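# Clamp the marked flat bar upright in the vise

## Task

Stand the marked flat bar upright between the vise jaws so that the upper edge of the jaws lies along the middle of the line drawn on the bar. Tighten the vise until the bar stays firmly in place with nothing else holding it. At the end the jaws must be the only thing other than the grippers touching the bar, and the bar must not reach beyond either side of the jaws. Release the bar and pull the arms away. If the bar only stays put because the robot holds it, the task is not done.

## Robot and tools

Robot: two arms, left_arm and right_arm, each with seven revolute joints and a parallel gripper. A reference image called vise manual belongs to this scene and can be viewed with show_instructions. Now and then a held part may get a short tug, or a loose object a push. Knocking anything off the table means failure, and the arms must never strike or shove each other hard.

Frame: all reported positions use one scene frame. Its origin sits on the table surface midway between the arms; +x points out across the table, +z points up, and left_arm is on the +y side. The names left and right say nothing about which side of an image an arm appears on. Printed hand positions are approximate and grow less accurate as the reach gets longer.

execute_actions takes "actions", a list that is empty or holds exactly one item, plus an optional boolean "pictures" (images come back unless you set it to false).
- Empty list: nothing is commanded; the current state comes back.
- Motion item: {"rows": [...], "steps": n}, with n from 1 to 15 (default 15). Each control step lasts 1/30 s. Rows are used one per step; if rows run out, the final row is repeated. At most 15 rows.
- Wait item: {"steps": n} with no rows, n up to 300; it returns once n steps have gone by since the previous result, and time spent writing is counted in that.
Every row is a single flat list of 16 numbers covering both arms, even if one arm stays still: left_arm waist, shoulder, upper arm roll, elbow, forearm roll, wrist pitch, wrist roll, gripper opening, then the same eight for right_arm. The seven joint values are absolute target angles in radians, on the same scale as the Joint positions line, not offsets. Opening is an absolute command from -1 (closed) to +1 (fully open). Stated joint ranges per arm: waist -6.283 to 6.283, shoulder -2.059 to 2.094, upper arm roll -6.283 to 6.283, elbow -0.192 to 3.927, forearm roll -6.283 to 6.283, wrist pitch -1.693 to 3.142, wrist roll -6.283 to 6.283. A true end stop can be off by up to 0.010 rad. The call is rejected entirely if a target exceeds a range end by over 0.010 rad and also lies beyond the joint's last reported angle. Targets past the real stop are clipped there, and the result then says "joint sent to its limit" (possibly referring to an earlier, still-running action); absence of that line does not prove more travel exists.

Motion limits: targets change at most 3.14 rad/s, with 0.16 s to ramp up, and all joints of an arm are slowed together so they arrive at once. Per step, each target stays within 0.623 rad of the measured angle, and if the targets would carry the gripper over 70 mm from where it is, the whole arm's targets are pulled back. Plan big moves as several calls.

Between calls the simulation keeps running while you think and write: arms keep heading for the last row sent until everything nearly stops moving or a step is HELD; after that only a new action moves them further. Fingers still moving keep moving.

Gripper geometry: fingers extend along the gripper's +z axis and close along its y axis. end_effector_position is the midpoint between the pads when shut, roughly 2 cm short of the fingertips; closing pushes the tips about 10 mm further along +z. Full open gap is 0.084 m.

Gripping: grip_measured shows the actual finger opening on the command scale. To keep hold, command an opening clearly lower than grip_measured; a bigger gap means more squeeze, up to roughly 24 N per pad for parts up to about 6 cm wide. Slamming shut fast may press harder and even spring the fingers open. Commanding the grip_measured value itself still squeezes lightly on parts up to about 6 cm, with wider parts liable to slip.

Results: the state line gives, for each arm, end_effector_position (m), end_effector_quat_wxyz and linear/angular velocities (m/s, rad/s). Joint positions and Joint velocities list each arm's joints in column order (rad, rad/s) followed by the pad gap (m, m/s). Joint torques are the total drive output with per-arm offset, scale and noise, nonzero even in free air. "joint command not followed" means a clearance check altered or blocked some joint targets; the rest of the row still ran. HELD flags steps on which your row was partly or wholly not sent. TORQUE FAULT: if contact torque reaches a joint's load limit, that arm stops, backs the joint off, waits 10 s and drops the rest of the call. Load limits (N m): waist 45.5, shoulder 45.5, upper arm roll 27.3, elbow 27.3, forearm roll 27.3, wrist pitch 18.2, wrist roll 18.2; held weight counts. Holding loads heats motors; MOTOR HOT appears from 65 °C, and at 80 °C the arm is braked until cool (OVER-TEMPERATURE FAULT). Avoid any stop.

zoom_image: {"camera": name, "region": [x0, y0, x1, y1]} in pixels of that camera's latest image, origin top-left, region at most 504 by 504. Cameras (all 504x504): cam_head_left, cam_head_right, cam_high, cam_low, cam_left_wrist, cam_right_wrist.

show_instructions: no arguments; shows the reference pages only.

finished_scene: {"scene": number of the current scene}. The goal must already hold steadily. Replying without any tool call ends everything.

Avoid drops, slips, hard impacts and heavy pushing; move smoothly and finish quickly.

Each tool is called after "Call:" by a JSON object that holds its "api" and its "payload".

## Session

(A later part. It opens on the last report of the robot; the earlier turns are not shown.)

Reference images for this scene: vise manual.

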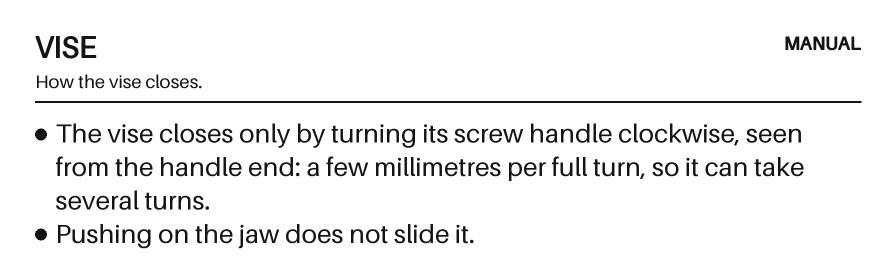

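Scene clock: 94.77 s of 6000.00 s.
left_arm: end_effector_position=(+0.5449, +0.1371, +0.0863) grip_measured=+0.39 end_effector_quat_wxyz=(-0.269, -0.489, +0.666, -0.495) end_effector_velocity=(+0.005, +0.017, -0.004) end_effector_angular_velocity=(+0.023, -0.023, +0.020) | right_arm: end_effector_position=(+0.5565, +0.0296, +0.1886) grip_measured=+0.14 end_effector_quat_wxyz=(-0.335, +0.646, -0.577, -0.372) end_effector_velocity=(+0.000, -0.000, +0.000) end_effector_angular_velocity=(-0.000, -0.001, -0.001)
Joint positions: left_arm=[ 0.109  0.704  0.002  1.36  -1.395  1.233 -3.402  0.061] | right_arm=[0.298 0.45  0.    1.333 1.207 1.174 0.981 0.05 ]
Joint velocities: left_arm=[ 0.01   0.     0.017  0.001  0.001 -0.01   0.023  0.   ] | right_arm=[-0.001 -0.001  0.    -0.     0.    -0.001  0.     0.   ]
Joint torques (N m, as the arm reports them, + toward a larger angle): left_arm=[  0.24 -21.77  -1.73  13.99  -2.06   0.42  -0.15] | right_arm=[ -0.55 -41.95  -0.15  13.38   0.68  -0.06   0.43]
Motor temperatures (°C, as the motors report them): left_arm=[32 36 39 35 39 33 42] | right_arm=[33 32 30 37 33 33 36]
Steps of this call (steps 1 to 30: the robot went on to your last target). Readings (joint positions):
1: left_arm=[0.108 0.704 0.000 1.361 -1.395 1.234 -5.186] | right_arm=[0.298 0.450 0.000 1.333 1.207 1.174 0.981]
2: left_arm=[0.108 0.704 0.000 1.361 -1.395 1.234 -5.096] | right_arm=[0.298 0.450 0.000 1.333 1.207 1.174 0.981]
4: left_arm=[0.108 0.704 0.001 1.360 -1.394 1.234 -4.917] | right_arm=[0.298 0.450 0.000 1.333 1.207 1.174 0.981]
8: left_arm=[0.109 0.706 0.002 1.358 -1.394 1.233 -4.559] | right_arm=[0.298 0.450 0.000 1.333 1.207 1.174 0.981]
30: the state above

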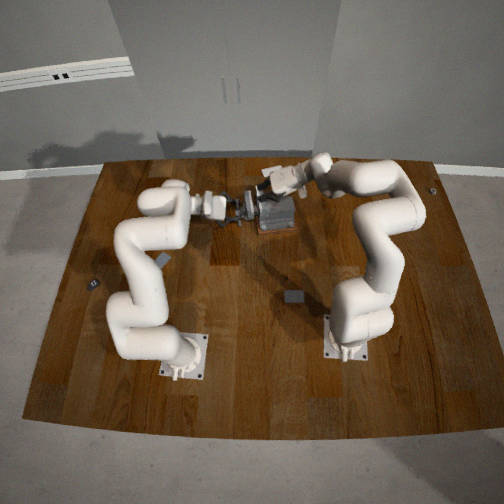

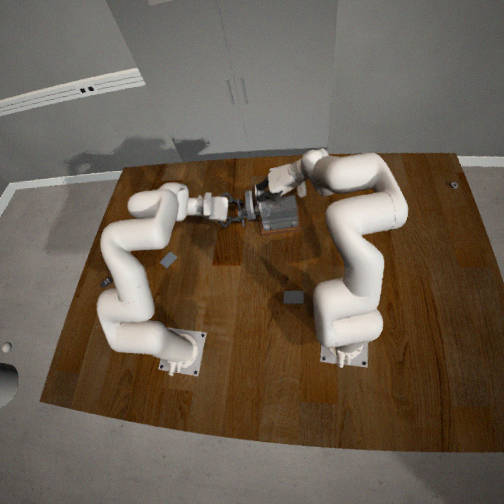

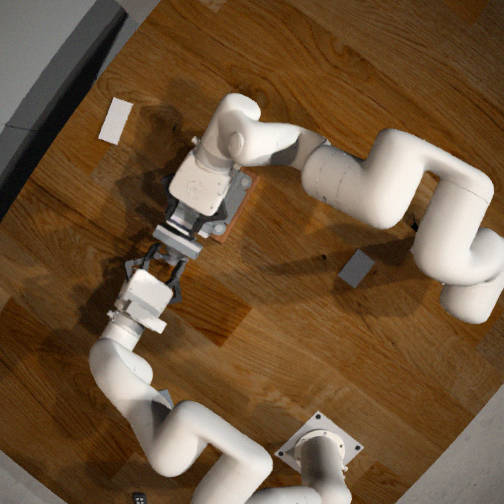

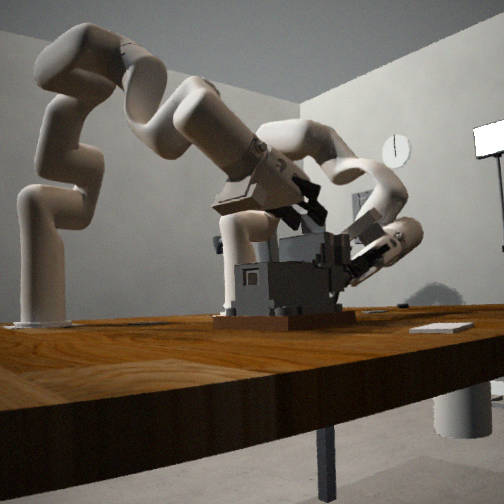

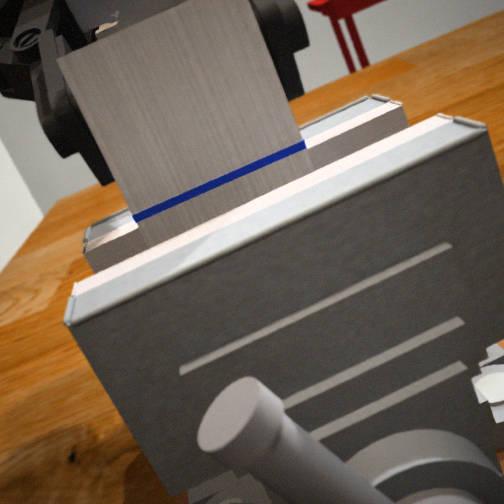

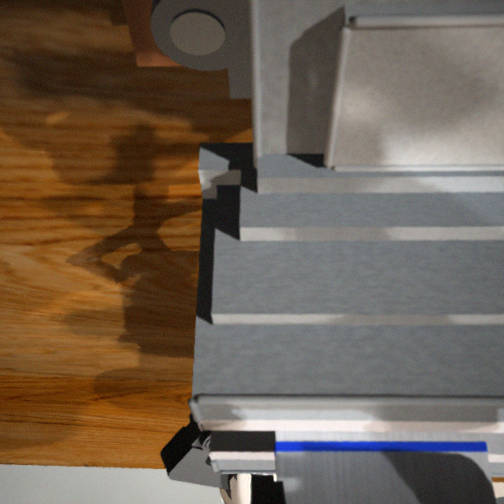

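Handle turns.

Call:
{"api": "execute_actions", "payload": {"actions": [{"rows":[[0.101,0.708,0,1.369,-1.395,1.234,1.5,0.4,0.293,0.452,0,1.333,1.207,1.174,0.981,-0.7]],"steps":15}], "pictures": false}}

Call:
{"api": "execute_actions", "payload": {"actions": [{"steps":40}], "pictures": false}}

Call:
{"api": "execute_actions", "payload": {"actions": [{"rows":[[0.094,0.712,0,1.377,-1.395,1.234,6.2,0.4,0.293,0.452,0,1.333,1.207,1.174,0.981,-0.7]],"steps":15}], "pictures": false}}

Call:
{"api": "execute_actions", "payload": {"actions": [{"steps":48}], "pictures": false}}

Call:
{"api": "execute_actions", "payload": {"actions": [{"rows":[[0.094,0.712,0,1.377,-1.395,1.234,5.3,0.6,0.293,0.452,0,1.333,1.207,1.174,0.981,-0.7]],"steps":15}], "pictures": false}}

Call:
{"api": "execute_actions", "payload": {"actions": [{"rows":[[0.16,0.712,0,1.377,-1.395,1.234,5.3,0.6,0.293,0.452,0,1.333,1.207,1.174,0.981,-0.7]],"steps":15}]}}

Call:
{"api": "zoom_image", "payload": {"camera": "cam_right_wrist", "region": [190,400,504,490]}}

Scene clock: 101.87 s of 6000.00 s.
left_arm: end_effector_position=(+0.5464, +0.1349, +0.0862) grip_measured=+0.40 end_effector_quat_wxyz=(-0.005, -0.118, +0.818, -0.563) end_effector_velocity=(-0.002, -0.002, -0.002) end_effector_angular_velocity=(+0.319, -2.454, -0.980) | right_arm: end_effector_position=(+0.5578, +0.0272, +0.1875) grip_measured=+0.14 end_effector_quat_wxyz=(-0.335, +0.644, -0.578, -0.372) end_effector_velocity=(+0.000, -0.001, -0.000) end_effector_angular_velocity=(-0.001, +0.000, -0.002)
Joint positions: left_arm=[ 0.103  0.708  0.003  1.368 -1.395  1.232 -2.428  0.061] | right_arm=[0.293 0.452 0.    1.333 1.207 1.174 0.981 0.05 ]
Joint velocities: left_arm=[ 0.001  0.009 -0.002  0.001 -0.004  0.01   2.669 -0.001] | right_arm=[-0.     0.    -0.001 -0.     0.    -0.     0.    -0.   ]
Joint torques (N m, as the arm reports them, + toward a larger angle): left_arm=[ -5.43 -23.25  -9.96  14.82  -1.74   2.05  -0.01] | right_arm=[ -1.38 -42.17  -0.67  13.33   0.63  -0.24   0.32]
Motor temperatures (°C, as the motors report them): left_arm=[32 36 39 35 39 33 42] | right_arm=[33 32 30 37 33 33 36]
Steps of this call (steps 1 to 15: the robot went on to your last target; steps 16 to 198: nothing new was sent; steps 199 to 213: all 15 steps of this action). Readings (joint positions):
199: left_arm=[0.108 0.704 0.000 1.361 -1.395 1.234 -3.400] | right_arm=[0.298 0.450 0.000 1.333 1.207 1.174 0.981]
200: left_arm=[0.108 0.704 0.000 1.361 -1.395 1.234 -3.396] | right_arm=[0.297 0.450 0.000 1.333 1.207 1.174 0.981]
202: left_arm=[0.107 0.704 -0.000 1.361 -1.395 1.235 -3.350] | right_arm=[0.296 0.451 0.000 1.333 1.207 1.174 0.981]
206: left_arm=[0.105 0.706 0.001 1.365 -1.395 1.234 -3.064] | right_arm=[0.294 0.452 0.000 1.333 1.207 1.174 0.981]
213: the state above

Scene clock: 103.20 s of 6000.00 s.
left_arm: end_effector_position=(+0.5457, +0.1327, +0.0864) grip_measured=+0.40 end_effector_quat_wxyz=(+0.552, +0.824, -0.062, +0.115) end_effector_velocity=(+0.006, -0.006, +0.010) end_effector_angular_velocity=(+0.298, -2.383, -0.935) | right_arm: end_effector_position=(+0.5579, +0.0270, +0.1874) grip_measured=+0.14 end_effector_quat_wxyz=(-0.335, +0.644, -0.579, -0.372) end_effector_velocity=(-0.000, +0.000, +0.000) end_effector_angular_velocity=(+0.000, +0.000, +0.000)
Joint positions: left_arm=[ 0.101  0.709  0.001  1.368 -1.395  1.233  1.148  0.061] | right_arm=[0.293 0.452 0.    1.333 1.207 1.174 0.981 0.05 ]
Joint velocities: left_arm=[-0.002 -0.005 -0.008  0.015 -0.009  0.002  2.559 -0.   ] | right_arm=[ 0. -0.  0.  0.  0.  0.  0.  0.]
Joint torques (N m, as the arm reports them, + toward a larger angle): left_arm=[ -3.21 -23.87  -8.19  14.73  -1.77   2.17  -0.32] | right_arm=[ -1.91 -42.12  -0.92  13.24   0.59  -0.33   0.48]
Motor temperatures (°C, as the motors report them): left_arm=[32 36 39 35 39 33 42] | right_arm=[33 32 30 37 33 33 36]
Steps of this call (steps 1 to 40: the robot went on to your last target). Readings (joint positions):
1: left_arm=[0.103 0.709 0.003 1.368 -1.395 1.232 -2.338] | right_arm=[0.293 0.452 0.000 1.333 1.207 1.174 0.981]
2: left_arm=[0.103 0.709 0.003 1.368 -1.395 1.232 -2.249] | right_arm=[0.293 0.452 0.000 1.333 1.207 1.174 0.981]
4: left_arm=[0.103 0.709 0.002 1.369 -1.395 1.232 -2.070] | right_arm=[0.293 0.452 0.000 1.333 1.207 1.174 0.981]
8: left_arm=[0.102 0.708 0.001 1.370 -1.395 1.233 -1.712] | right_arm=[0.293 0.452 0.000 1.333 1.207 1.174 0.981]
40: the state above

Scene clock: 103.70 s of 6000.00 s.
left_arm: end_effector_position=(+0.5461, +0.1250, +0.0886) grip_measured=+0.40 end_effector_quat_wxyz=(+0.370, +0.609, -0.555, +0.428) end_effector_velocity=(-0.008, -0.004, -0.033) end_effector_angular_velocity=(+0.323, -2.427, -0.948) | right_arm: end_effector_position=(+0.5579, +0.0270, +0.1874) grip_measured=+0.14 end_effector_quat_wxyz=(-0.335, +0.644, -0.579, -0.372) end_effector_velocity=(+0.000, -0.001, +0.000) end_effector_angular_velocity=(+0.000, -0.000, -0.002)
Joint positions: left_arm=[ 0.092  0.712 -0.003  1.377 -1.395  1.234  2.458  0.061] | right_arm=[0.293 0.452 0.    1.333 1.207 1.174 0.981 0.05 ]
Joint velocities: left_arm=[-0.014  0.042 -0.003 -0.012 -0.004 -0.043  2.671 -0.001] | right_arm=[-0.001 -0.001 -0.    -0.     0.    -0.    -0.    -0.   ]
Joint torques (N m, as the arm reports them, + toward a larger angle): left_arm=[ -1.08 -22.9   -3.26  13.12  -0.95   2.09  -0.31] | right_arm=[ -1.44 -41.77  -0.83  13.41   0.72  -0.15   0.21]
Motor temperatures (°C, as the motors report them): left_arm=[32 36 39 35 39 33 42] | right_arm=[33 32 30 37 33 33 36]
Steps of this call (steps 1 to 15: all 15 steps of this action). Readings (joint positions):
1: left_arm=[0.101 0.709 0.001 1.369 -1.395 1.233 1.230] | right_arm=[0.293 0.452 0.000 1.333 1.207 1.174 0.981]
2: left_arm=[0.101 0.709 0.001 1.369 -1.395 1.233 1.309] | right_arm=[0.293 0.452 0.000 1.333 1.207 1.174 0.981]
4: left_arm=[0.101 0.709 0.000 1.370 -1.395 1.233 1.476] | right_arm=[0.293 0.452 0.000 1.333 1.207 1.174 0.981]
8: left_arm=[0.098 0.710 0.002 1.376 -1.396 1.233 1.832] | right_arm=[0.293 0.452 0.000 1.333 1.207 1.174 0.981]
15: the state above

Scene clock: 105.30 s of 6000.00 s.
left_arm: end_effector_position=(+0.5467, +0.1266, +0.0885) grip_measured=+0.40 end_effector_quat_wxyz=(+0.518, +0.709, +0.421, -0.228) end_effector_velocity=(+0.001, +0.003, +0.000) end_effector_angular_velocity=(+0.011, -0.075, -0.023) | right_arm: end_effector_position=(+0.5579, +0.0270, +0.1874) grip_measured=+0.14 end_effector_quat_wxyz=(-0.335, +0.644, -0.579, -0.372) end_effector_velocity=(+0.000, -0.000, -0.000) end_effector_angular_velocity=(-0.000, +0.001, -0.000)
Joint positions: left_arm=[ 0.093  0.712 -0.001  1.377 -1.395  1.234  6.193  0.061] | right_arm=[ 0.293  0.452 -0.     1.333  1.207  1.174  0.981  0.05 ]
Joint velocities: left_arm=[ 0.002 -0.001  0.003  0.001 -0.001 -0.001  0.079 -0.   ] | right_arm=[-0.     0.     0.     0.    -0.     0.     0.001  0.   ]
Joint torques (N m, as the arm reports them, + toward a larger angle): left_arm=[  0.03 -22.61  -1.02  12.51  -0.93   1.23  -0.03] | right_arm=[ -1.28 -41.85  -0.64  13.39   0.56  -0.16   0.24]
Motor temperatures (°C, as the motors report them): left_arm=[32 36 39 35 39 33 42] | right_arm=[33 32 30 37 33 33 36]
Steps of this call (steps 1 to 48: the robot went on to your last target). Readings (joint positions):
1: left_arm=[0.092 0.713 -0.003 1.377 -1.395 1.233 2.548] | right_arm=[0.293 0.452 0.000 1.333 1.207 1.174 0.981]
2: left_arm=[0.092 0.713 -0.003 1.376 -1.395 1.234 2.637] | right_arm=[0.293 0.452 0.000 1.333 1.207 1.174 0.981]
4: left_arm=[0.092 0.712 -0.004 1.376 -1.395 1.236 2.816] | right_arm=[0.293 0.452 0.000 1.333 1.207 1.174 0.981]
8: left_arm=[0.094 0.713 0.002 1.378 -1.396 1.232 3.173] | right_arm=[0.293 0.452 0.000 1.333 1.207 1.174 0.981]
48: the state above

Scene clock: 105.80 s of 6000.00 s.
left_arm: end_effector_position=(+0.5468, +0.1277, +0.0881) grip_measured=+0.59 end_effector_quat_wxyz=(+0.382, +0.480, +0.671, -0.416) end_effector_velocity=(-0.000, -0.001, -0.000) end_effector_angular_velocity=(-0.103, +0.834, +0.325) | right_arm: end_effector_position=(+0.5579, +0.0270, +0.1874) grip_measured=+0.14 end_effector_quat_wxyz=(-0.335, +0.644, -0.579, -0.372) end_effector_velocity=(-0.001, +0.001, +0.000) end_effector_angular_velocity=(+0.000, +0.001, +0.002)
Joint positions: left_arm=[ 0.094  0.712 -0.     1.377 -1.395  1.234  5.366  0.069] | right_arm=[ 0.293  0.452 -0.     1.333  1.207  1.174  0.981  0.05 ]
Joint velocities: left_arm=[-0.001  0.    -0.     0.     0.001 -0.    -0.902  0.   ] | right_arm=[ 0.002 -0.     0.    -0.001  0.     0.     0.001 -0.   ]
Joint torques (N m, as the arm reports them, + toward a larger angle): left_arm=[ -0.3  -21.92  -1.82  12.3   -1.     1.19   0.76] | right_arm=[ -1.02 -42.22  -0.84  13.45   0.8   -0.41   0.27]
Motor temperatures (°C, as the motors report them): left_arm=[32 36 39 35 39 33 42] | right_arm=[33 32 30 37 33 33 36]
Steps of this call (steps 1 to 15: all 15 steps of this action). Readings (joint positions):
1: left_arm=[0.093 0.712 -0.001 1.378 -1.395 1.234 6.196] | right_arm=[0.293 0.452 -0.000 1.333 1.207 1.174 0.981]
2: left_arm=[0.093 0.712 -0.001 1.378 -1.395 1.234 6.194] | right_arm=[0.293 0.452 -0.000 1.333 1.207 1.174 0.981]
4: left_arm=[0.094 0.711 0.000 1.378 -1.395 1.234 6.154] | right_arm=[0.293 0.452 -0.000 1.333 1.207 1.174 0.981]
8: left_arm=[0.094 0.712 0.000 1.378 -1.395 1.234 5.875] | right_arm=[0.293 0.452 -0.000 1.333 1.207 1.174 0.981]
15: the state above

Scene clock: 106.30 s of 6000.00 s.
left_arm: end_effector_position=(+0.5572, +0.1646, +0.0883) grip_measured=+0.59 end_effector_quat_wxyz=(+0.382, +0.435, +0.701, -0.417) end_effector_velocity=(+0.003, +0.011, -0.001) end_effector_angular_velocity=(+0.009, +0.001, +0.018) | right_arm: end_effector_position=(+0.5579, +0.0270, +0.1874) grip_measured=+0.14 end_effector_quat_wxyz=(-0.335, +0.644, -0.579, -0.372) end_effector_velocity=(+0.000, -0.001, +0.000) end_effector_angular_velocity=(-0.000, +0.000, -0.001)
Joint positions: left_arm=[ 0.159  0.712 -0.001  1.377 -1.395  1.234  5.3    0.069] | right_arm=[ 0.293  0.452 -0.     1.333  1.207  1.174  0.981  0.05 ]
Joint velocities: left_arm=[ 0.007 -0.001  0.011  0.001 -0.    -0.003 -0.002  0.   ] | right_arm=[-0.001 -0.001 -0.    -0.    -0.    -0.     0.    -0.   ]
Joint torques (N m, as the arm reports them, + toward a larger angle): left_arm=[  0.56 -21.83  -1.48  12.02  -0.96   1.42  -0.34] | right_arm=[ -1.36 -41.99  -0.54  13.32   0.48  -0.14   0.3 ]
Motor temperatures (°C, as the motors report them): left_arm=[32 36 39 35 39 33 42] | right_arm=[33 32 30 37 33 33 36]
Steps of this call (steps 1 to 15: all 15 steps of this action). Readings (joint positions):
1: left_arm=[0.094 0.712 -0.000 1.377 -1.395 1.234 5.342] | right_arm=[0.293 0.452 -0.000 1.333 1.207 1.174 0.981]
2: left_arm=[0.097 0.712 -0.001 1.377 -1.395 1.234 5.327] | right_arm=[0.293 0.452 -0.000 1.333 1.207 1.174 0.981]
4: left_arm=[0.119 0.712 -0.005 1.377 -1.395 1.235 5.312] | right_arm=[0.293 0.452 -0.000 1.333 1.207 1.174 0.981]
8: left_arm=[0.157 0.712 0.006 1.377 -1.395 1.233 5.302] | right_arm=[0.293 0.452 -0.000 1.333 1.207 1.174 0.981]
15: the state above

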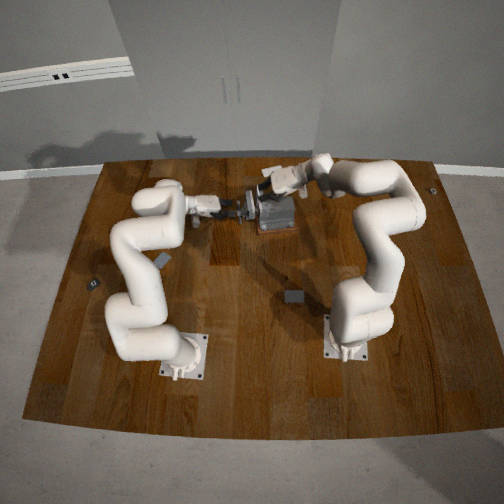

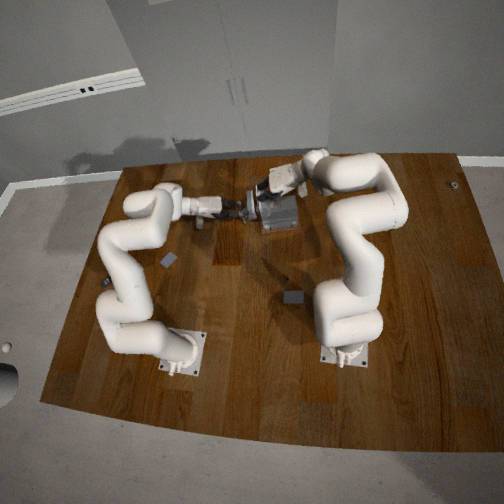

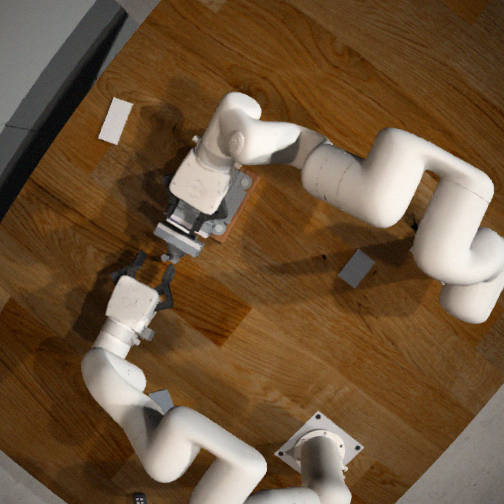

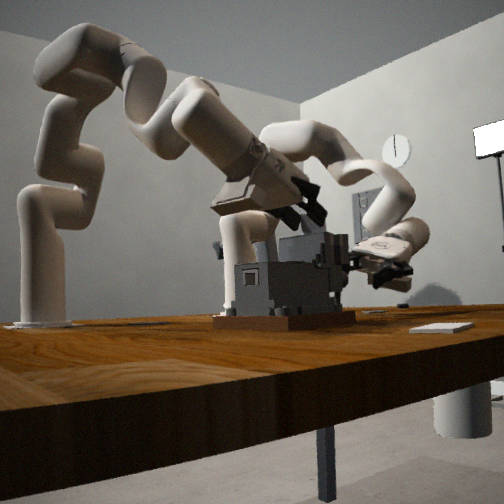

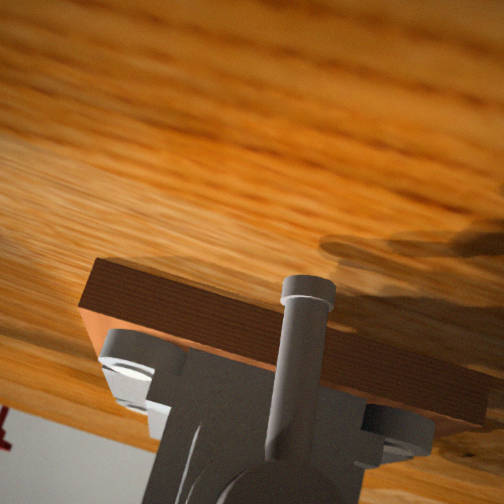

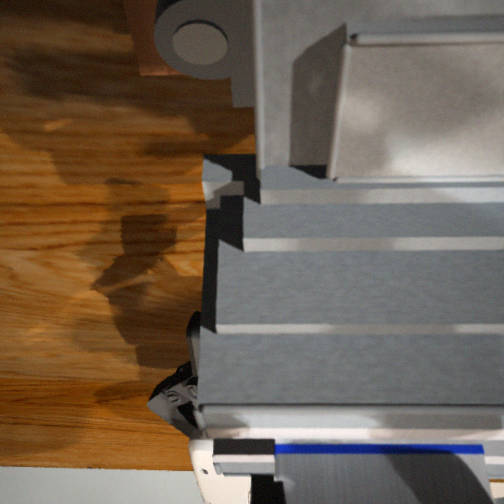

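Region (190, 400, 504, 490) of cam_right_wrist's 504x504 image, scaled by 1.605, with more detail than that image has; it fills the top 144 rows of this view, and the rest is white.

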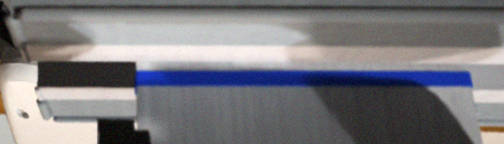

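Call:
{"api": "execute_actions", "payload": {"actions": [{"rows":[[0.16,0.712,0,1.377,-1.395,1.234,-4.1,0.6,0.2945,0.455,0,1.333,1.207,1.174,0.981,-0.7]],"steps":15}], "pictures": false}}

Call:
{"api": "execute_actions", "payload": {"actions": [{"steps":100}], "pictures": false}}

Call:
{"api": "execute_actions", "payload": {"actions": [{"rows":[[0.097,0.712,0,1.377,-1.395,1.234,-4.1,0.5,0.2945,0.455,0,1.333,1.207,1.174,0.981,-0.7]],"steps":15}]}}

Call:
{"api": "zoom_image", "payload": {"camera": "cam_right_wrist", "region": [190,400,504,490]}}

Scene clock: 111.27 s of 6000.00 s.
left_arm: end_effector_position=(+0.5576, +0.1662, +0.0881) grip_measured=+0.59 end_effector_quat_wxyz=(+0.144, +0.056, +0.823, -0.546) end_effector_velocity=(+0.000, +0.000, +0.000) end_effector_angular_velocity=(-0.468, +2.441, +0.966) | right_arm: end_effector_position=(+0.5573, +0.0276, +0.1857) grip_measured=+0.14 end_effector_quat_wxyz=(-0.334, +0.644, -0.579, -0.373) end_effector_velocity=(+0.000, +0.000, +0.000) end_effector_angular_velocity=(+0.000, -0.002, +0.000)
Joint positions: left_arm=[ 0.16   0.712 -0.     1.377 -1.395  1.234  4.327  0.069] | right_arm=[ 0.294  0.455 -0.     1.333  1.207  1.174  0.981  0.05 ]
Joint velocities: left_arm=[-0.    -0.     0.001  0.    -0.001  0.    -2.666 -0.   ] | right_arm=[ 0.     0.     0.     0.001  0.    -0.    -0.    -0.   ]
Joint torques (N m, as the arm reports them, + toward a larger angle): left_arm=[ -0.46 -22.48  -1.84  12.35  -0.89   1.59  -0.26] | right_arm=[ -1.49 -41.78  -0.57  13.44   0.48  -0.1    0.38]
Motor temperatures (°C, as the motors report them): left_arm=[32 36 39 35 39 33 42] | right_arm=[33 32 30 37 33 33 36]
Steps of this call (steps 1 to 15: the robot went on to your last target; steps 16 to 134: nothing new was sent; steps 135 to 149: all 15 steps of this action). Readings (joint positions):
135: left_arm=[0.160 0.712 -0.000 1.377 -1.395 1.234 5.300] | right_arm=[0.293 0.452 -0.000 1.333 1.207 1.174 0.981]
136: left_arm=[0.160 0.712 0.000 1.377 -1.395 1.234 5.296] | right_arm=[0.293 0.452 -0.000 1.333 1.207 1.174 0.981]
138: left_arm=[0.160 0.712 0.000 1.377 -1.395 1.234 5.250] | right_arm=[0.294 0.453 -0.000 1.333 1.207 1.174 0.981]
142: left_arm=[0.160 0.712 0.000 1.377 -1.395 1.234 4.963] | right_arm=[0.294 0.455 -0.000 1.333 1.207 1.174 0.981]
149: the state above

Scene clock: 114.60 s of 6000.00 s.
left_arm: end_effector_position=(+0.5576, +0.1662, +0.0881) grip_measured=+0.60 end_effector_quat_wxyz=(+0.410, +0.695, -0.446, +0.389) end_effector_velocity=(+0.000, +0.000, +0.000) end_effector_angular_velocity=(-0.016, +0.085, +0.034) | right_arm: end_effector_position=(+0.5572, +0.0277, +0.1857) grip_measured=+0.14 end_effector_quat_wxyz=(-0.334, +0.644, -0.579, -0.373) end_effector_velocity=(+0.000, -0.000, +0.000) end_effector_angular_velocity=(+0.000, +0.000, -0.001)
Joint positions: left_arm=[ 0.16   0.712 -0.     1.377 -1.395  1.234 -4.092  0.069] | right_arm=[ 0.295  0.455 -0.     1.333  1.207  1.174  0.981  0.05 ]
Joint velocities: left_arm=[ 0.    -0.     0.     0.     0.     0.    -0.093  0.   ] | right_arm=[-0.001 -0.001 -0.    -0.001  0.     0.     0.    -0.   ]
Joint torques (N m, as the arm reports them, + toward a larger angle): left_arm=[ -0.1  -21.92  -2.3   12.32  -1.07   1.23  -0.21] | right_arm=[ -0.65 -42.31  -0.63  13.25   0.57  -0.01   0.34]
Motor temperatures (°C, as the motors report them): left_arm=[32 36 39 35 39 33 42] | right_arm=[33 32 30 37 33 33 36]
Steps of this call (steps 1 to 100: the robot went on to your last target). Readings (joint positions):
1: left_arm=[0.160 0.712 -0.000 1.377 -1.395 1.234 4.238] | right_arm=[0.294 0.455 -0.000 1.333 1.207 1.174 0.981]
2: left_arm=[0.160 0.712 -0.000 1.377 -1.395 1.234 4.149] | right_arm=[0.294 0.455 -0.000 1.333 1.207 1.174 0.981]
4: left_arm=[0.160 0.712 -0.000 1.377 -1.395 1.234 3.970] | right_arm=[0.294 0.455 -0.000 1.333 1.207 1.174 0.981]
8: left_arm=[0.160 0.712 -0.000 1.377 -1.395 1.234 3.612] | right_arm=[0.294 0.455 -0.000 1.333 1.207 1.174 0.981]
100: the state above

Scene clock: 124.80 s of 6000.00 s.
left_arm: end_effector_position=(+0.5589, +0.1803, +0.0810) grip_measured=+0.49 end_effector_quat_wxyz=(+0.394, +0.707, -0.447, +0.380) end_effector_velocity=(-0.000, +0.000, -0.000) end_effector_angular_velocity=(+0.001, +0.001, +0.000) | right_arm: end_effector_position=(+0.5572, +0.0277, +0.1857) grip_measured=+0.14 end_effector_quat_wxyz=(-0.334, +0.644, -0.579, -0.373) end_effector_velocity=(+0.000, +0.000, +0.000) end_effector_angular_velocity=(+0.001, -0.002, +0.001)
Joint positions: left_arm=[ 0.125  0.71   0.061  1.377 -1.393  1.232 -4.099  0.065] | right_arm=[0.294 0.455 0.    1.333 1.207 1.174 0.981 0.05 ]
Joint velocities: left_arm=[-0.    -0.     0.001 -0.     0.001 -0.    -0.001 -0.   ] | right_arm=[-0.     0.001  0.     0.002  0.     0.    -0.001  0.   ]
Joint torques (N m, as the arm reports them, + toward a larger angle): left_arm=[ -0.63 -22.24  -0.84  12.85  -0.87   1.19  -0.45] | right_arm=[ -1.06 -41.86  -0.59  13.53   0.53   0.11   0.21]
Motor temperatures (°C, as the motors report them): left_arm=[32 36 39 35 39 33 42] | right_arm=[33 32 30 37 33 33 36]
TORQUE FAULT: the external load on joint 3 (upper arm roll) of the left arm reached its load limit, and that arm stopped for 10 seconds. A torque fault stops only its own arm. That arm's remaining commands of this call were not run. Joint 3 (upper arm roll) of that arm moved back by up to 3 degrees. That arm holds there, with its grip as last carried out, and accepts commands again: back off and push less far. That arm stops again, at the same cost, whenever a joint's load reaches its limit.
The stop of the left arm began at step 6 of this call (marked STOPPED below). From that step on that arm followed nothing that you had sent. 10 of its steps, steps kept back included, did not run and will not run. Nothing is kept back now, and the robot has no last target.
Steps of this call (steps 1 to 15: all 15 steps of this action; steps 16 to 306: the stop continued). Readings (joint positions):
1: left_arm=[0.160 0.712 0.000 1.377 -1.395 1.234 -4.095] | right_arm=[0.295 0.455 -0.000 1.333 1.207 1.174 0.981]
2: left_arm=[0.157 0.712 0.001 1.377 -1.395 1.234 -4.096] | right_arm=[0.295 0.455 -0.000 1.333 1.207 1.174 0.981]
4: left_arm=[0.136 0.712 0.005 1.377 -1.395 1.233 -4.098] | right_arm=[0.294 0.455 -0.000 1.333 1.207 1.174 0.981]
6: left_arm=[0.126 0.708 0.013 1.377 -1.392 1.234 -4.099] | right_arm=[0.295 0.455 -0.000 1.333 1.207 1.174 0.981] STOPPED (the left arm)
8: left_arm=[0.124 0.709 0.019 1.376 -1.393 1.236 -4.099] | right_arm=[0.295 0.455 -0.000 1.333 1.207 1.174 0.981]
306: the state above

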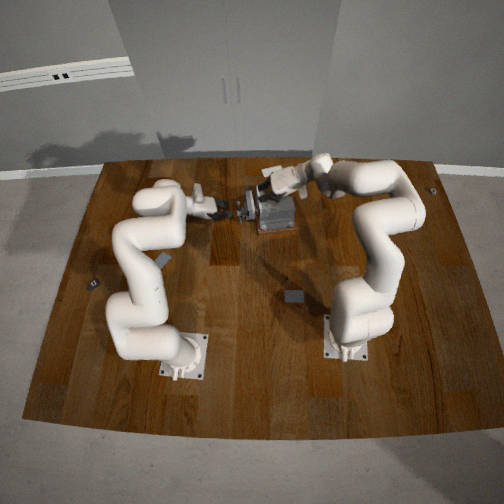

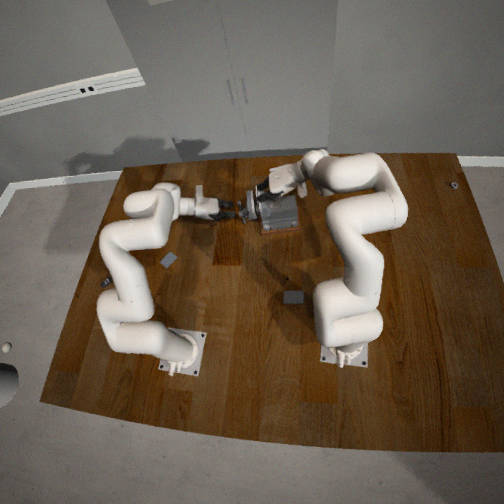

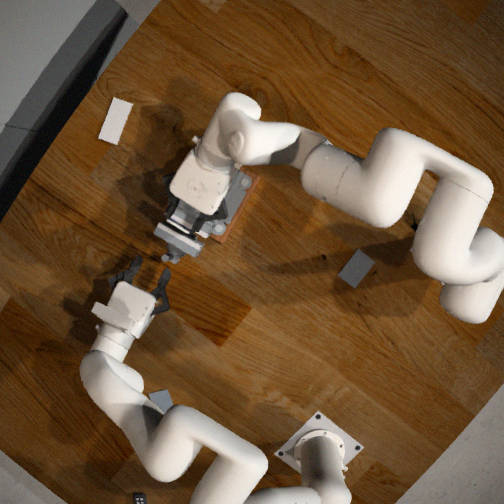

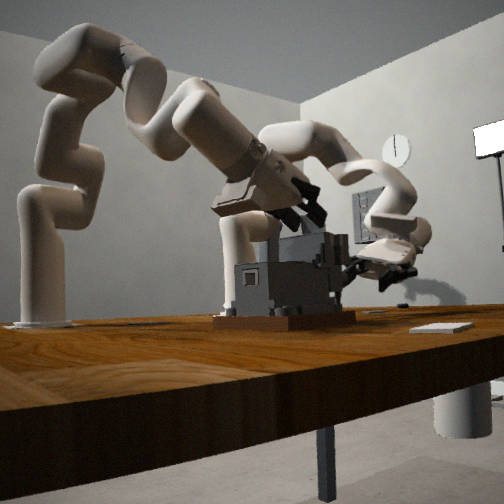

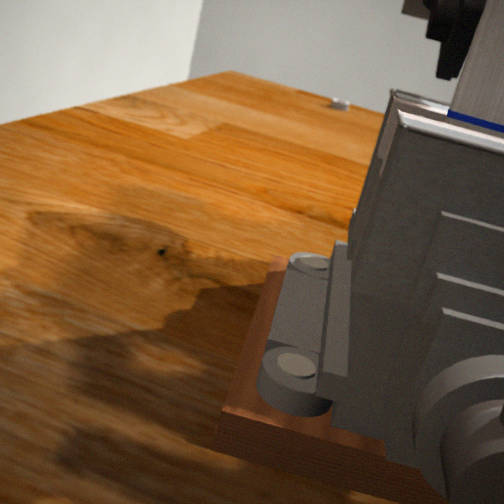

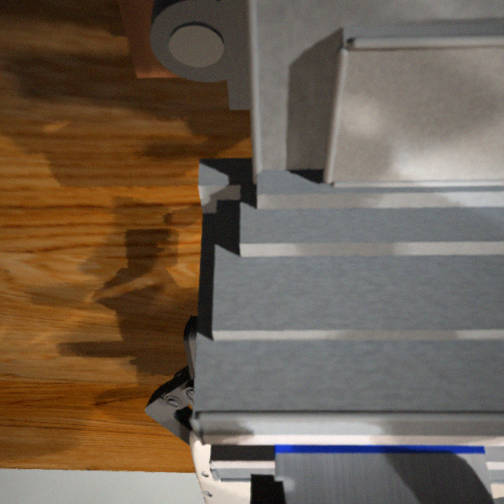

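Region (190, 400, 504, 490) of cam_right_wrist's 504x504 image, scaled by 1.605, with more detail than that image has; it fills the top 144 rows of this view, and the rest is white.

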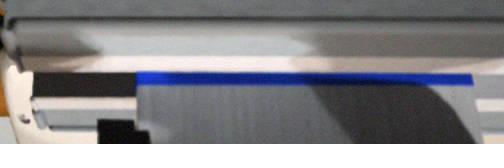

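Call:
{"api": "execute_actions", "payload": {"actions": [{"rows":[[0.15,0.696,0,1.345,-1.395,1.234,-4.1,1,0.296,0.457,0,1.333,1.207,1.174,0.981,-0.7]],"steps":15}]}}

Call:
{"api": "zoom_image", "payload": {"camera": "cam_high", "region": [90,200,250,340]}}

Scene clock: 129.13 s of 6000.00 s.
left_arm: end_effector_position=(+0.5475, +0.1601, +0.0863) grip_measured=+1.00 end_effector_quat_wxyz=(+0.417, +0.697, -0.443, +0.380) end_effector_velocity=(-0.002, -0.005, +0.001) end_effector_angular_velocity=(-0.008, +0.002, -0.007) | right_arm: end_effector_position=(+0.5566, +0.0284, +0.1845) grip_measured=+0.14 end_effector_quat_wxyz=(-0.333, +0.644, -0.579, -0.374) end_effector_velocity=(+0.000, -0.000, -0.000) end_effector_angular_velocity=(-0.000, +0.000, -0.001)
Joint positions: left_arm=[ 0.15   0.696  0.001  1.345 -1.395  1.234 -4.1    0.084] | right_arm=[ 0.296  0.457 -0.     1.333  1.207  1.174  0.981  0.05 ]
Joint velocities: left_arm=[ 0.    -0.    -0.008 -0.003 -0.001  0.003  0.     0.   ] | right_arm=[-0.001  0.     0.    -0.001  0.    -0.    -0.001  0.   ]
Joint torques (N m, as the arm reports them, + toward a larger angle): left_arm=[ -0.63 -21.83  -2.13  12.3   -1.     1.56  -0.21] | right_arm=[ -0.85 -41.89  -0.42  13.25   0.5   -0.21   0.21]
Motor temperatures (°C, as the motors report them): left_arm=[32 36 39 35 39 33 42] | right_arm=[33 33 30 37 33 33 36]
Steps of this call (steps 1 to 115: nothing new was sent; steps 116 to 130: all 15 steps of this action). Readings (joint positions):
116: left_arm=[0.125 0.710 0.061 1.377 -1.393 1.232 -4.099] | right_arm=[0.295 0.455 -0.000 1.333 1.207 1.174 0.981]
117: left_arm=[0.127 0.710 0.057 1.376 -1.393 1.232 -4.099] | right_arm=[0.295 0.455 -0.000 1.333 1.207 1.174 0.981]
119: left_arm=[0.137 0.704 0.035 1.363 -1.394 1.233 -4.099] | right_arm=[0.295 0.456 -0.000 1.333 1.207 1.174 0.981]
123: left_arm=[0.146 0.698 0.005 1.348 -1.395 1.234 -4.100] | right_arm=[0.296 0.457 0.000 1.333 1.207 1.174 0.981]
130: the state above

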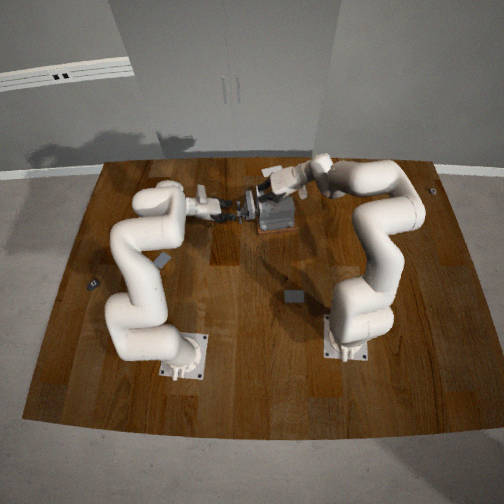

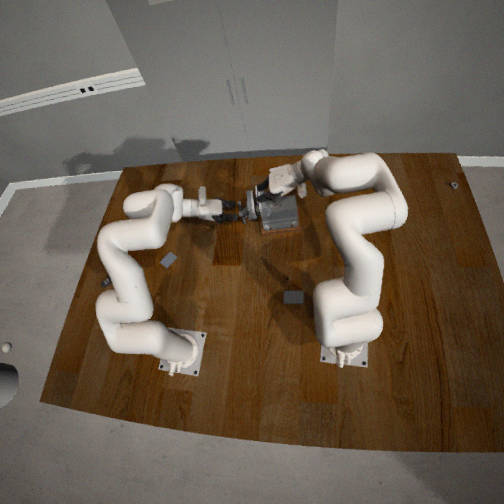

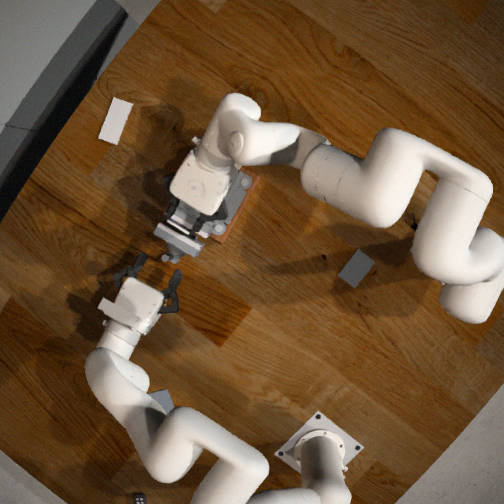

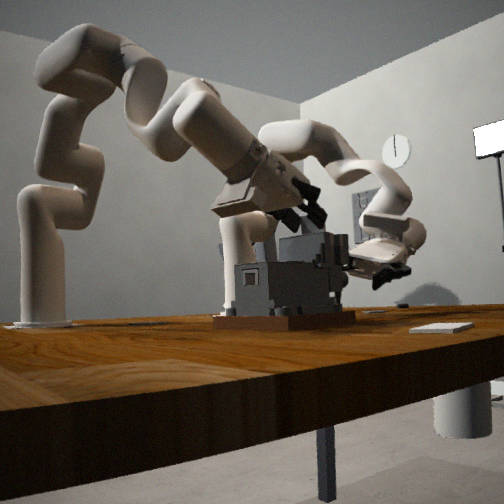

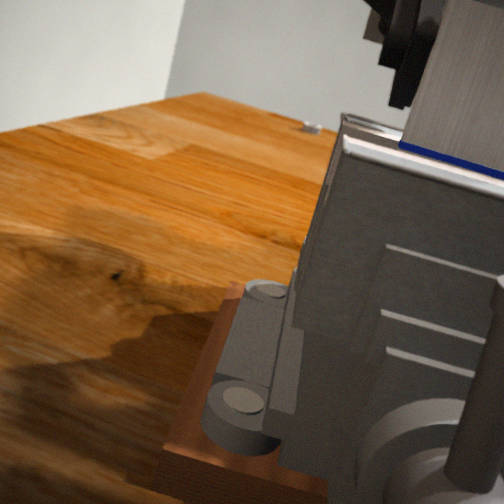

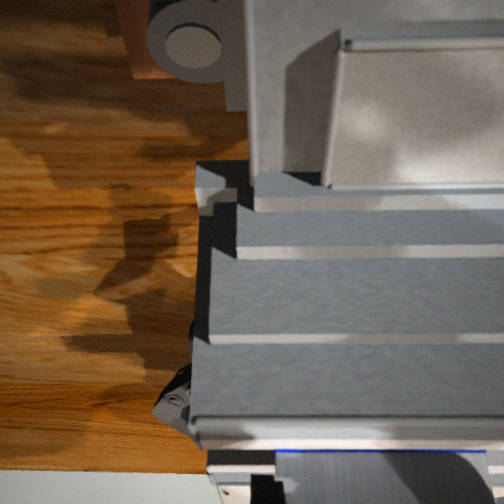

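Region (90, 200, 250, 340) of cam_high's 504x504 image, scaled by 3.150, with more detail than that image has; it fills the top 441 rows of this view, and the rest is white.

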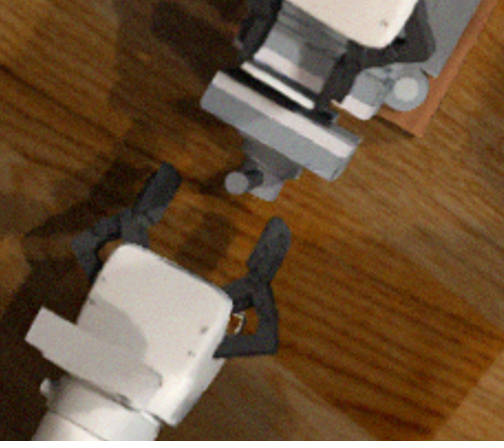

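Call:
{"api": "execute_actions", "payload": {"actions": [{"rows":[[0.14,0.696,0,1.345,-1.395,1.234,-4.0,1,0.296,0.457,0,1.333,1.207,1.174,0.981,-0.7],[0.135,0.696,0,1.345,-1.395,1.234,-4.0,1,0.296,0.457,0,1.333,1.207,1.174,0.981,-0.7],[0.13,0.696,0,1.345,-1.395,1.234,-4.0,1,0.296,0.457,0,1.333,1.207,1.174,0.981,-0.7],[0.125,0.696,0,1.345,-1.395,1.234,-4.0,1,0.296,0.457,0,1.333,1.207,1.174,0.981,-0.7],[0.12,0.696,0,1.345,-1.395,1.234,-4.0,1,0.296,0.457,0,1.333,1.207,1.174,0.981,-0.7],[0.115,0.696,0,1.345,-1.395,1.234,-4.0,1,0.296,0.457,0,1.333,1.207,1.174,0.981,-0.7],[0.11,0.696,0,1.345,-1.395,1.234,-4.0,1,0.296,0.457,0,1.333,1.207,1.174,0.981,-0.7],[0.105,0.696,0,1.345,-1.395,1.234,-4.0,1,0.296,0.457,0,1.333,1.207,1.174,0.981,-0.7],[0.1,0.696,0,1.345,-1.395,1.234,-4.0,0.7,0.296,0.457,0,1.333,1.207,1.174,0.981,-0.7],[0.098,0.696,0,1.345,-1.395,1.234,-4.0,0.4,0.296,0.457,0,1.333,1.207,1.174,0.981,-0.7]],"steps":15}]}}

Call:
{"api": "zoom_image", "payload": {"camera": "cam_right_wrist", "region": [190,400,504,490]}}

Call:
{"api": "zoom_image", "payload": {"camera": "cam_high", "region": [90,200,250,340]}}

Scene clock: 137.70 s of 6000.00 s.
left_arm: end_effector_position=(+0.5388, +0.1302, +0.0865) grip_measured=+0.41 end_effector_quat_wxyz=(+0.408, +0.661, -0.494, +0.390) end_effector_velocity=(-0.002, -0.008, -0.001) end_effector_angular_velocity=(+0.009, -0.008, -0.016) | right_arm: end_effector_position=(+0.5566, +0.0285, +0.1845) grip_measured=+0.14 end_effector_quat_wxyz=(-0.333, +0.644, -0.579, -0.373) end_effector_velocity=(+0.000, -0.000, +0.000) end_effector_angular_velocity=(-0.000, +0.001, -0.001)
Joint positions: left_arm=[ 0.1    0.696 -0.001  1.345 -1.395  1.234 -4.001  0.061] | right_arm=[ 0.296  0.457 -0.     1.333  1.207  1.174  0.981  0.05 ]
Joint velocities: left_arm=[-0.025 -0.001  0.011  0.    -0.001 -0.003  0.007 -0.013] | right_arm=[-0.001  0.     0.     0.001  0.    -0.     0.001 -0.   ]
Joint torques (N m, as the arm reports them, + toward a larger angle): left_arm=[  1.   -22.2   -1.43  12.58  -0.59   1.33  -0.09] | right_arm=[ -1.   -42.03  -0.31  13.39   0.42  -0.05   0.11]
Motor temperatures (°C, as the motors report them): left_arm=[32 36 39 35 39 33 42] | right_arm=[33 33 30 37 33 33 36]
Steps of this call (steps 1 to 15: the robot went on to your last target; steps 16 to 242: nothing new was sent; steps 243 to 257: all 15 steps of this action). Readings (joint positions):
243: left_arm=[0.150 0.696 0.000 1.345 -1.395 1.234 -4.100] | right_arm=[0.296 0.457 -0.000 1.333 1.207 1.174 0.981]
244: left_arm=[0.150 0.696 0.000 1.345 -1.395 1.234 -4.096] | right_arm=[0.296 0.457 -0.000 1.333 1.207 1.174 0.981]
246: left_arm=[0.146 0.696 0.001 1.345 -1.395 1.234 -4.062] | right_arm=[0.296 0.457 0.000 1.333 1.207 1.174 0.981]
250: left_arm=[0.125 0.696 -0.000 1.345 -1.395 1.234 -4.013] | right_arm=[0.296 0.457 0.000 1.333 1.207 1.174 0.981]
257: the state above

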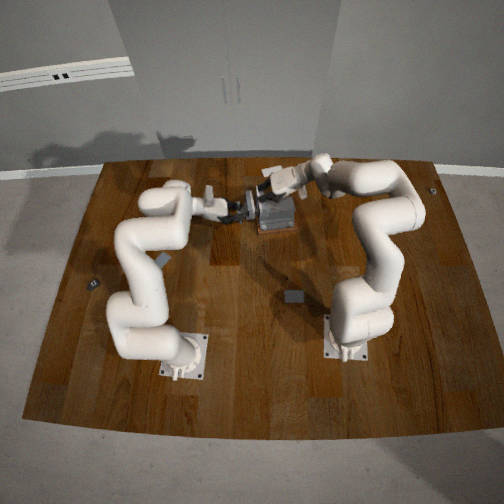

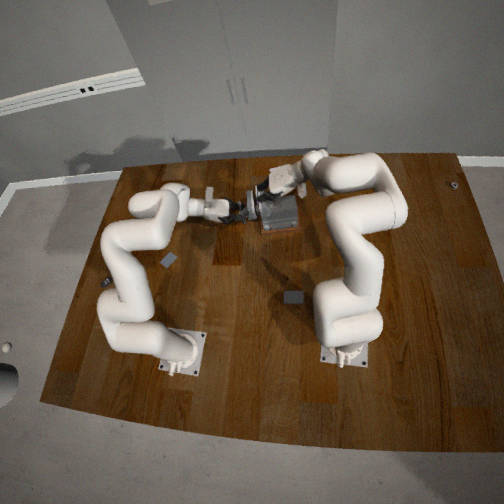

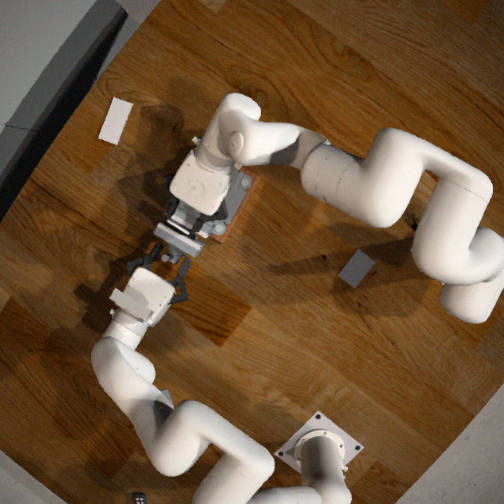

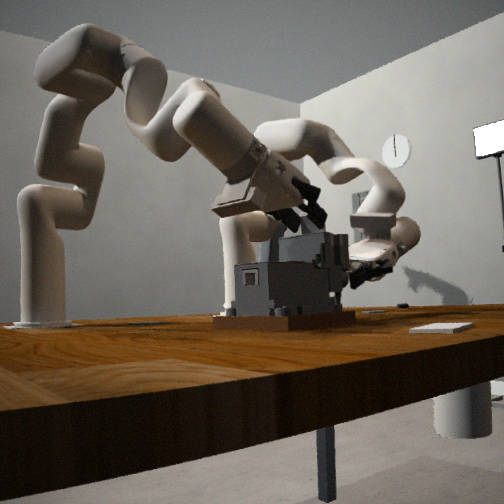

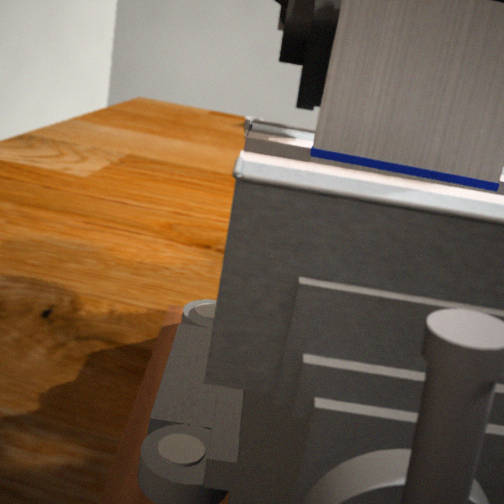

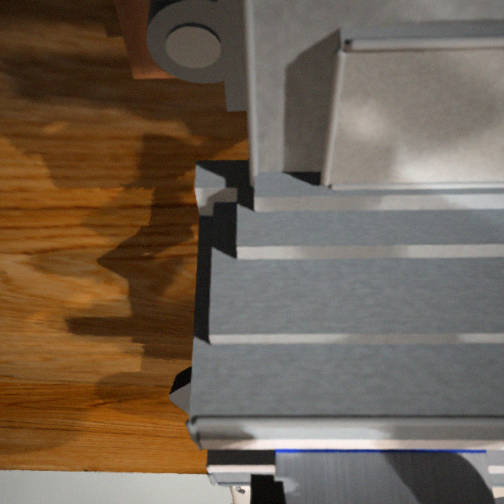

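Region (190, 400, 504, 490) of cam_right_wrist's 504x504 image, scaled by 1.605, with more detail than that image has; it fills the top 144 rows of this view, and the rest is white.

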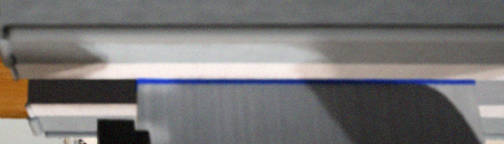

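Region (90, 200, 250, 340) of cam_high's 504x504 image, scaled by 3.150, with more detail than that image has; it fills the top 441 rows of this view, and the rest is white.

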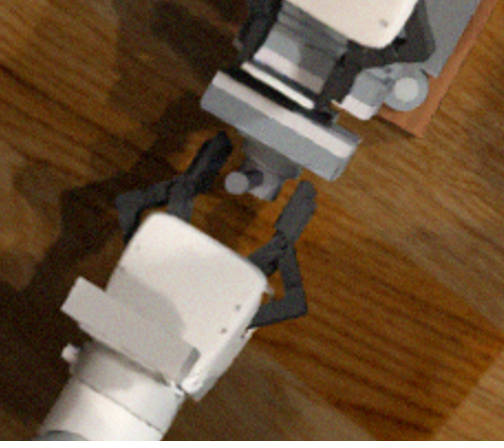

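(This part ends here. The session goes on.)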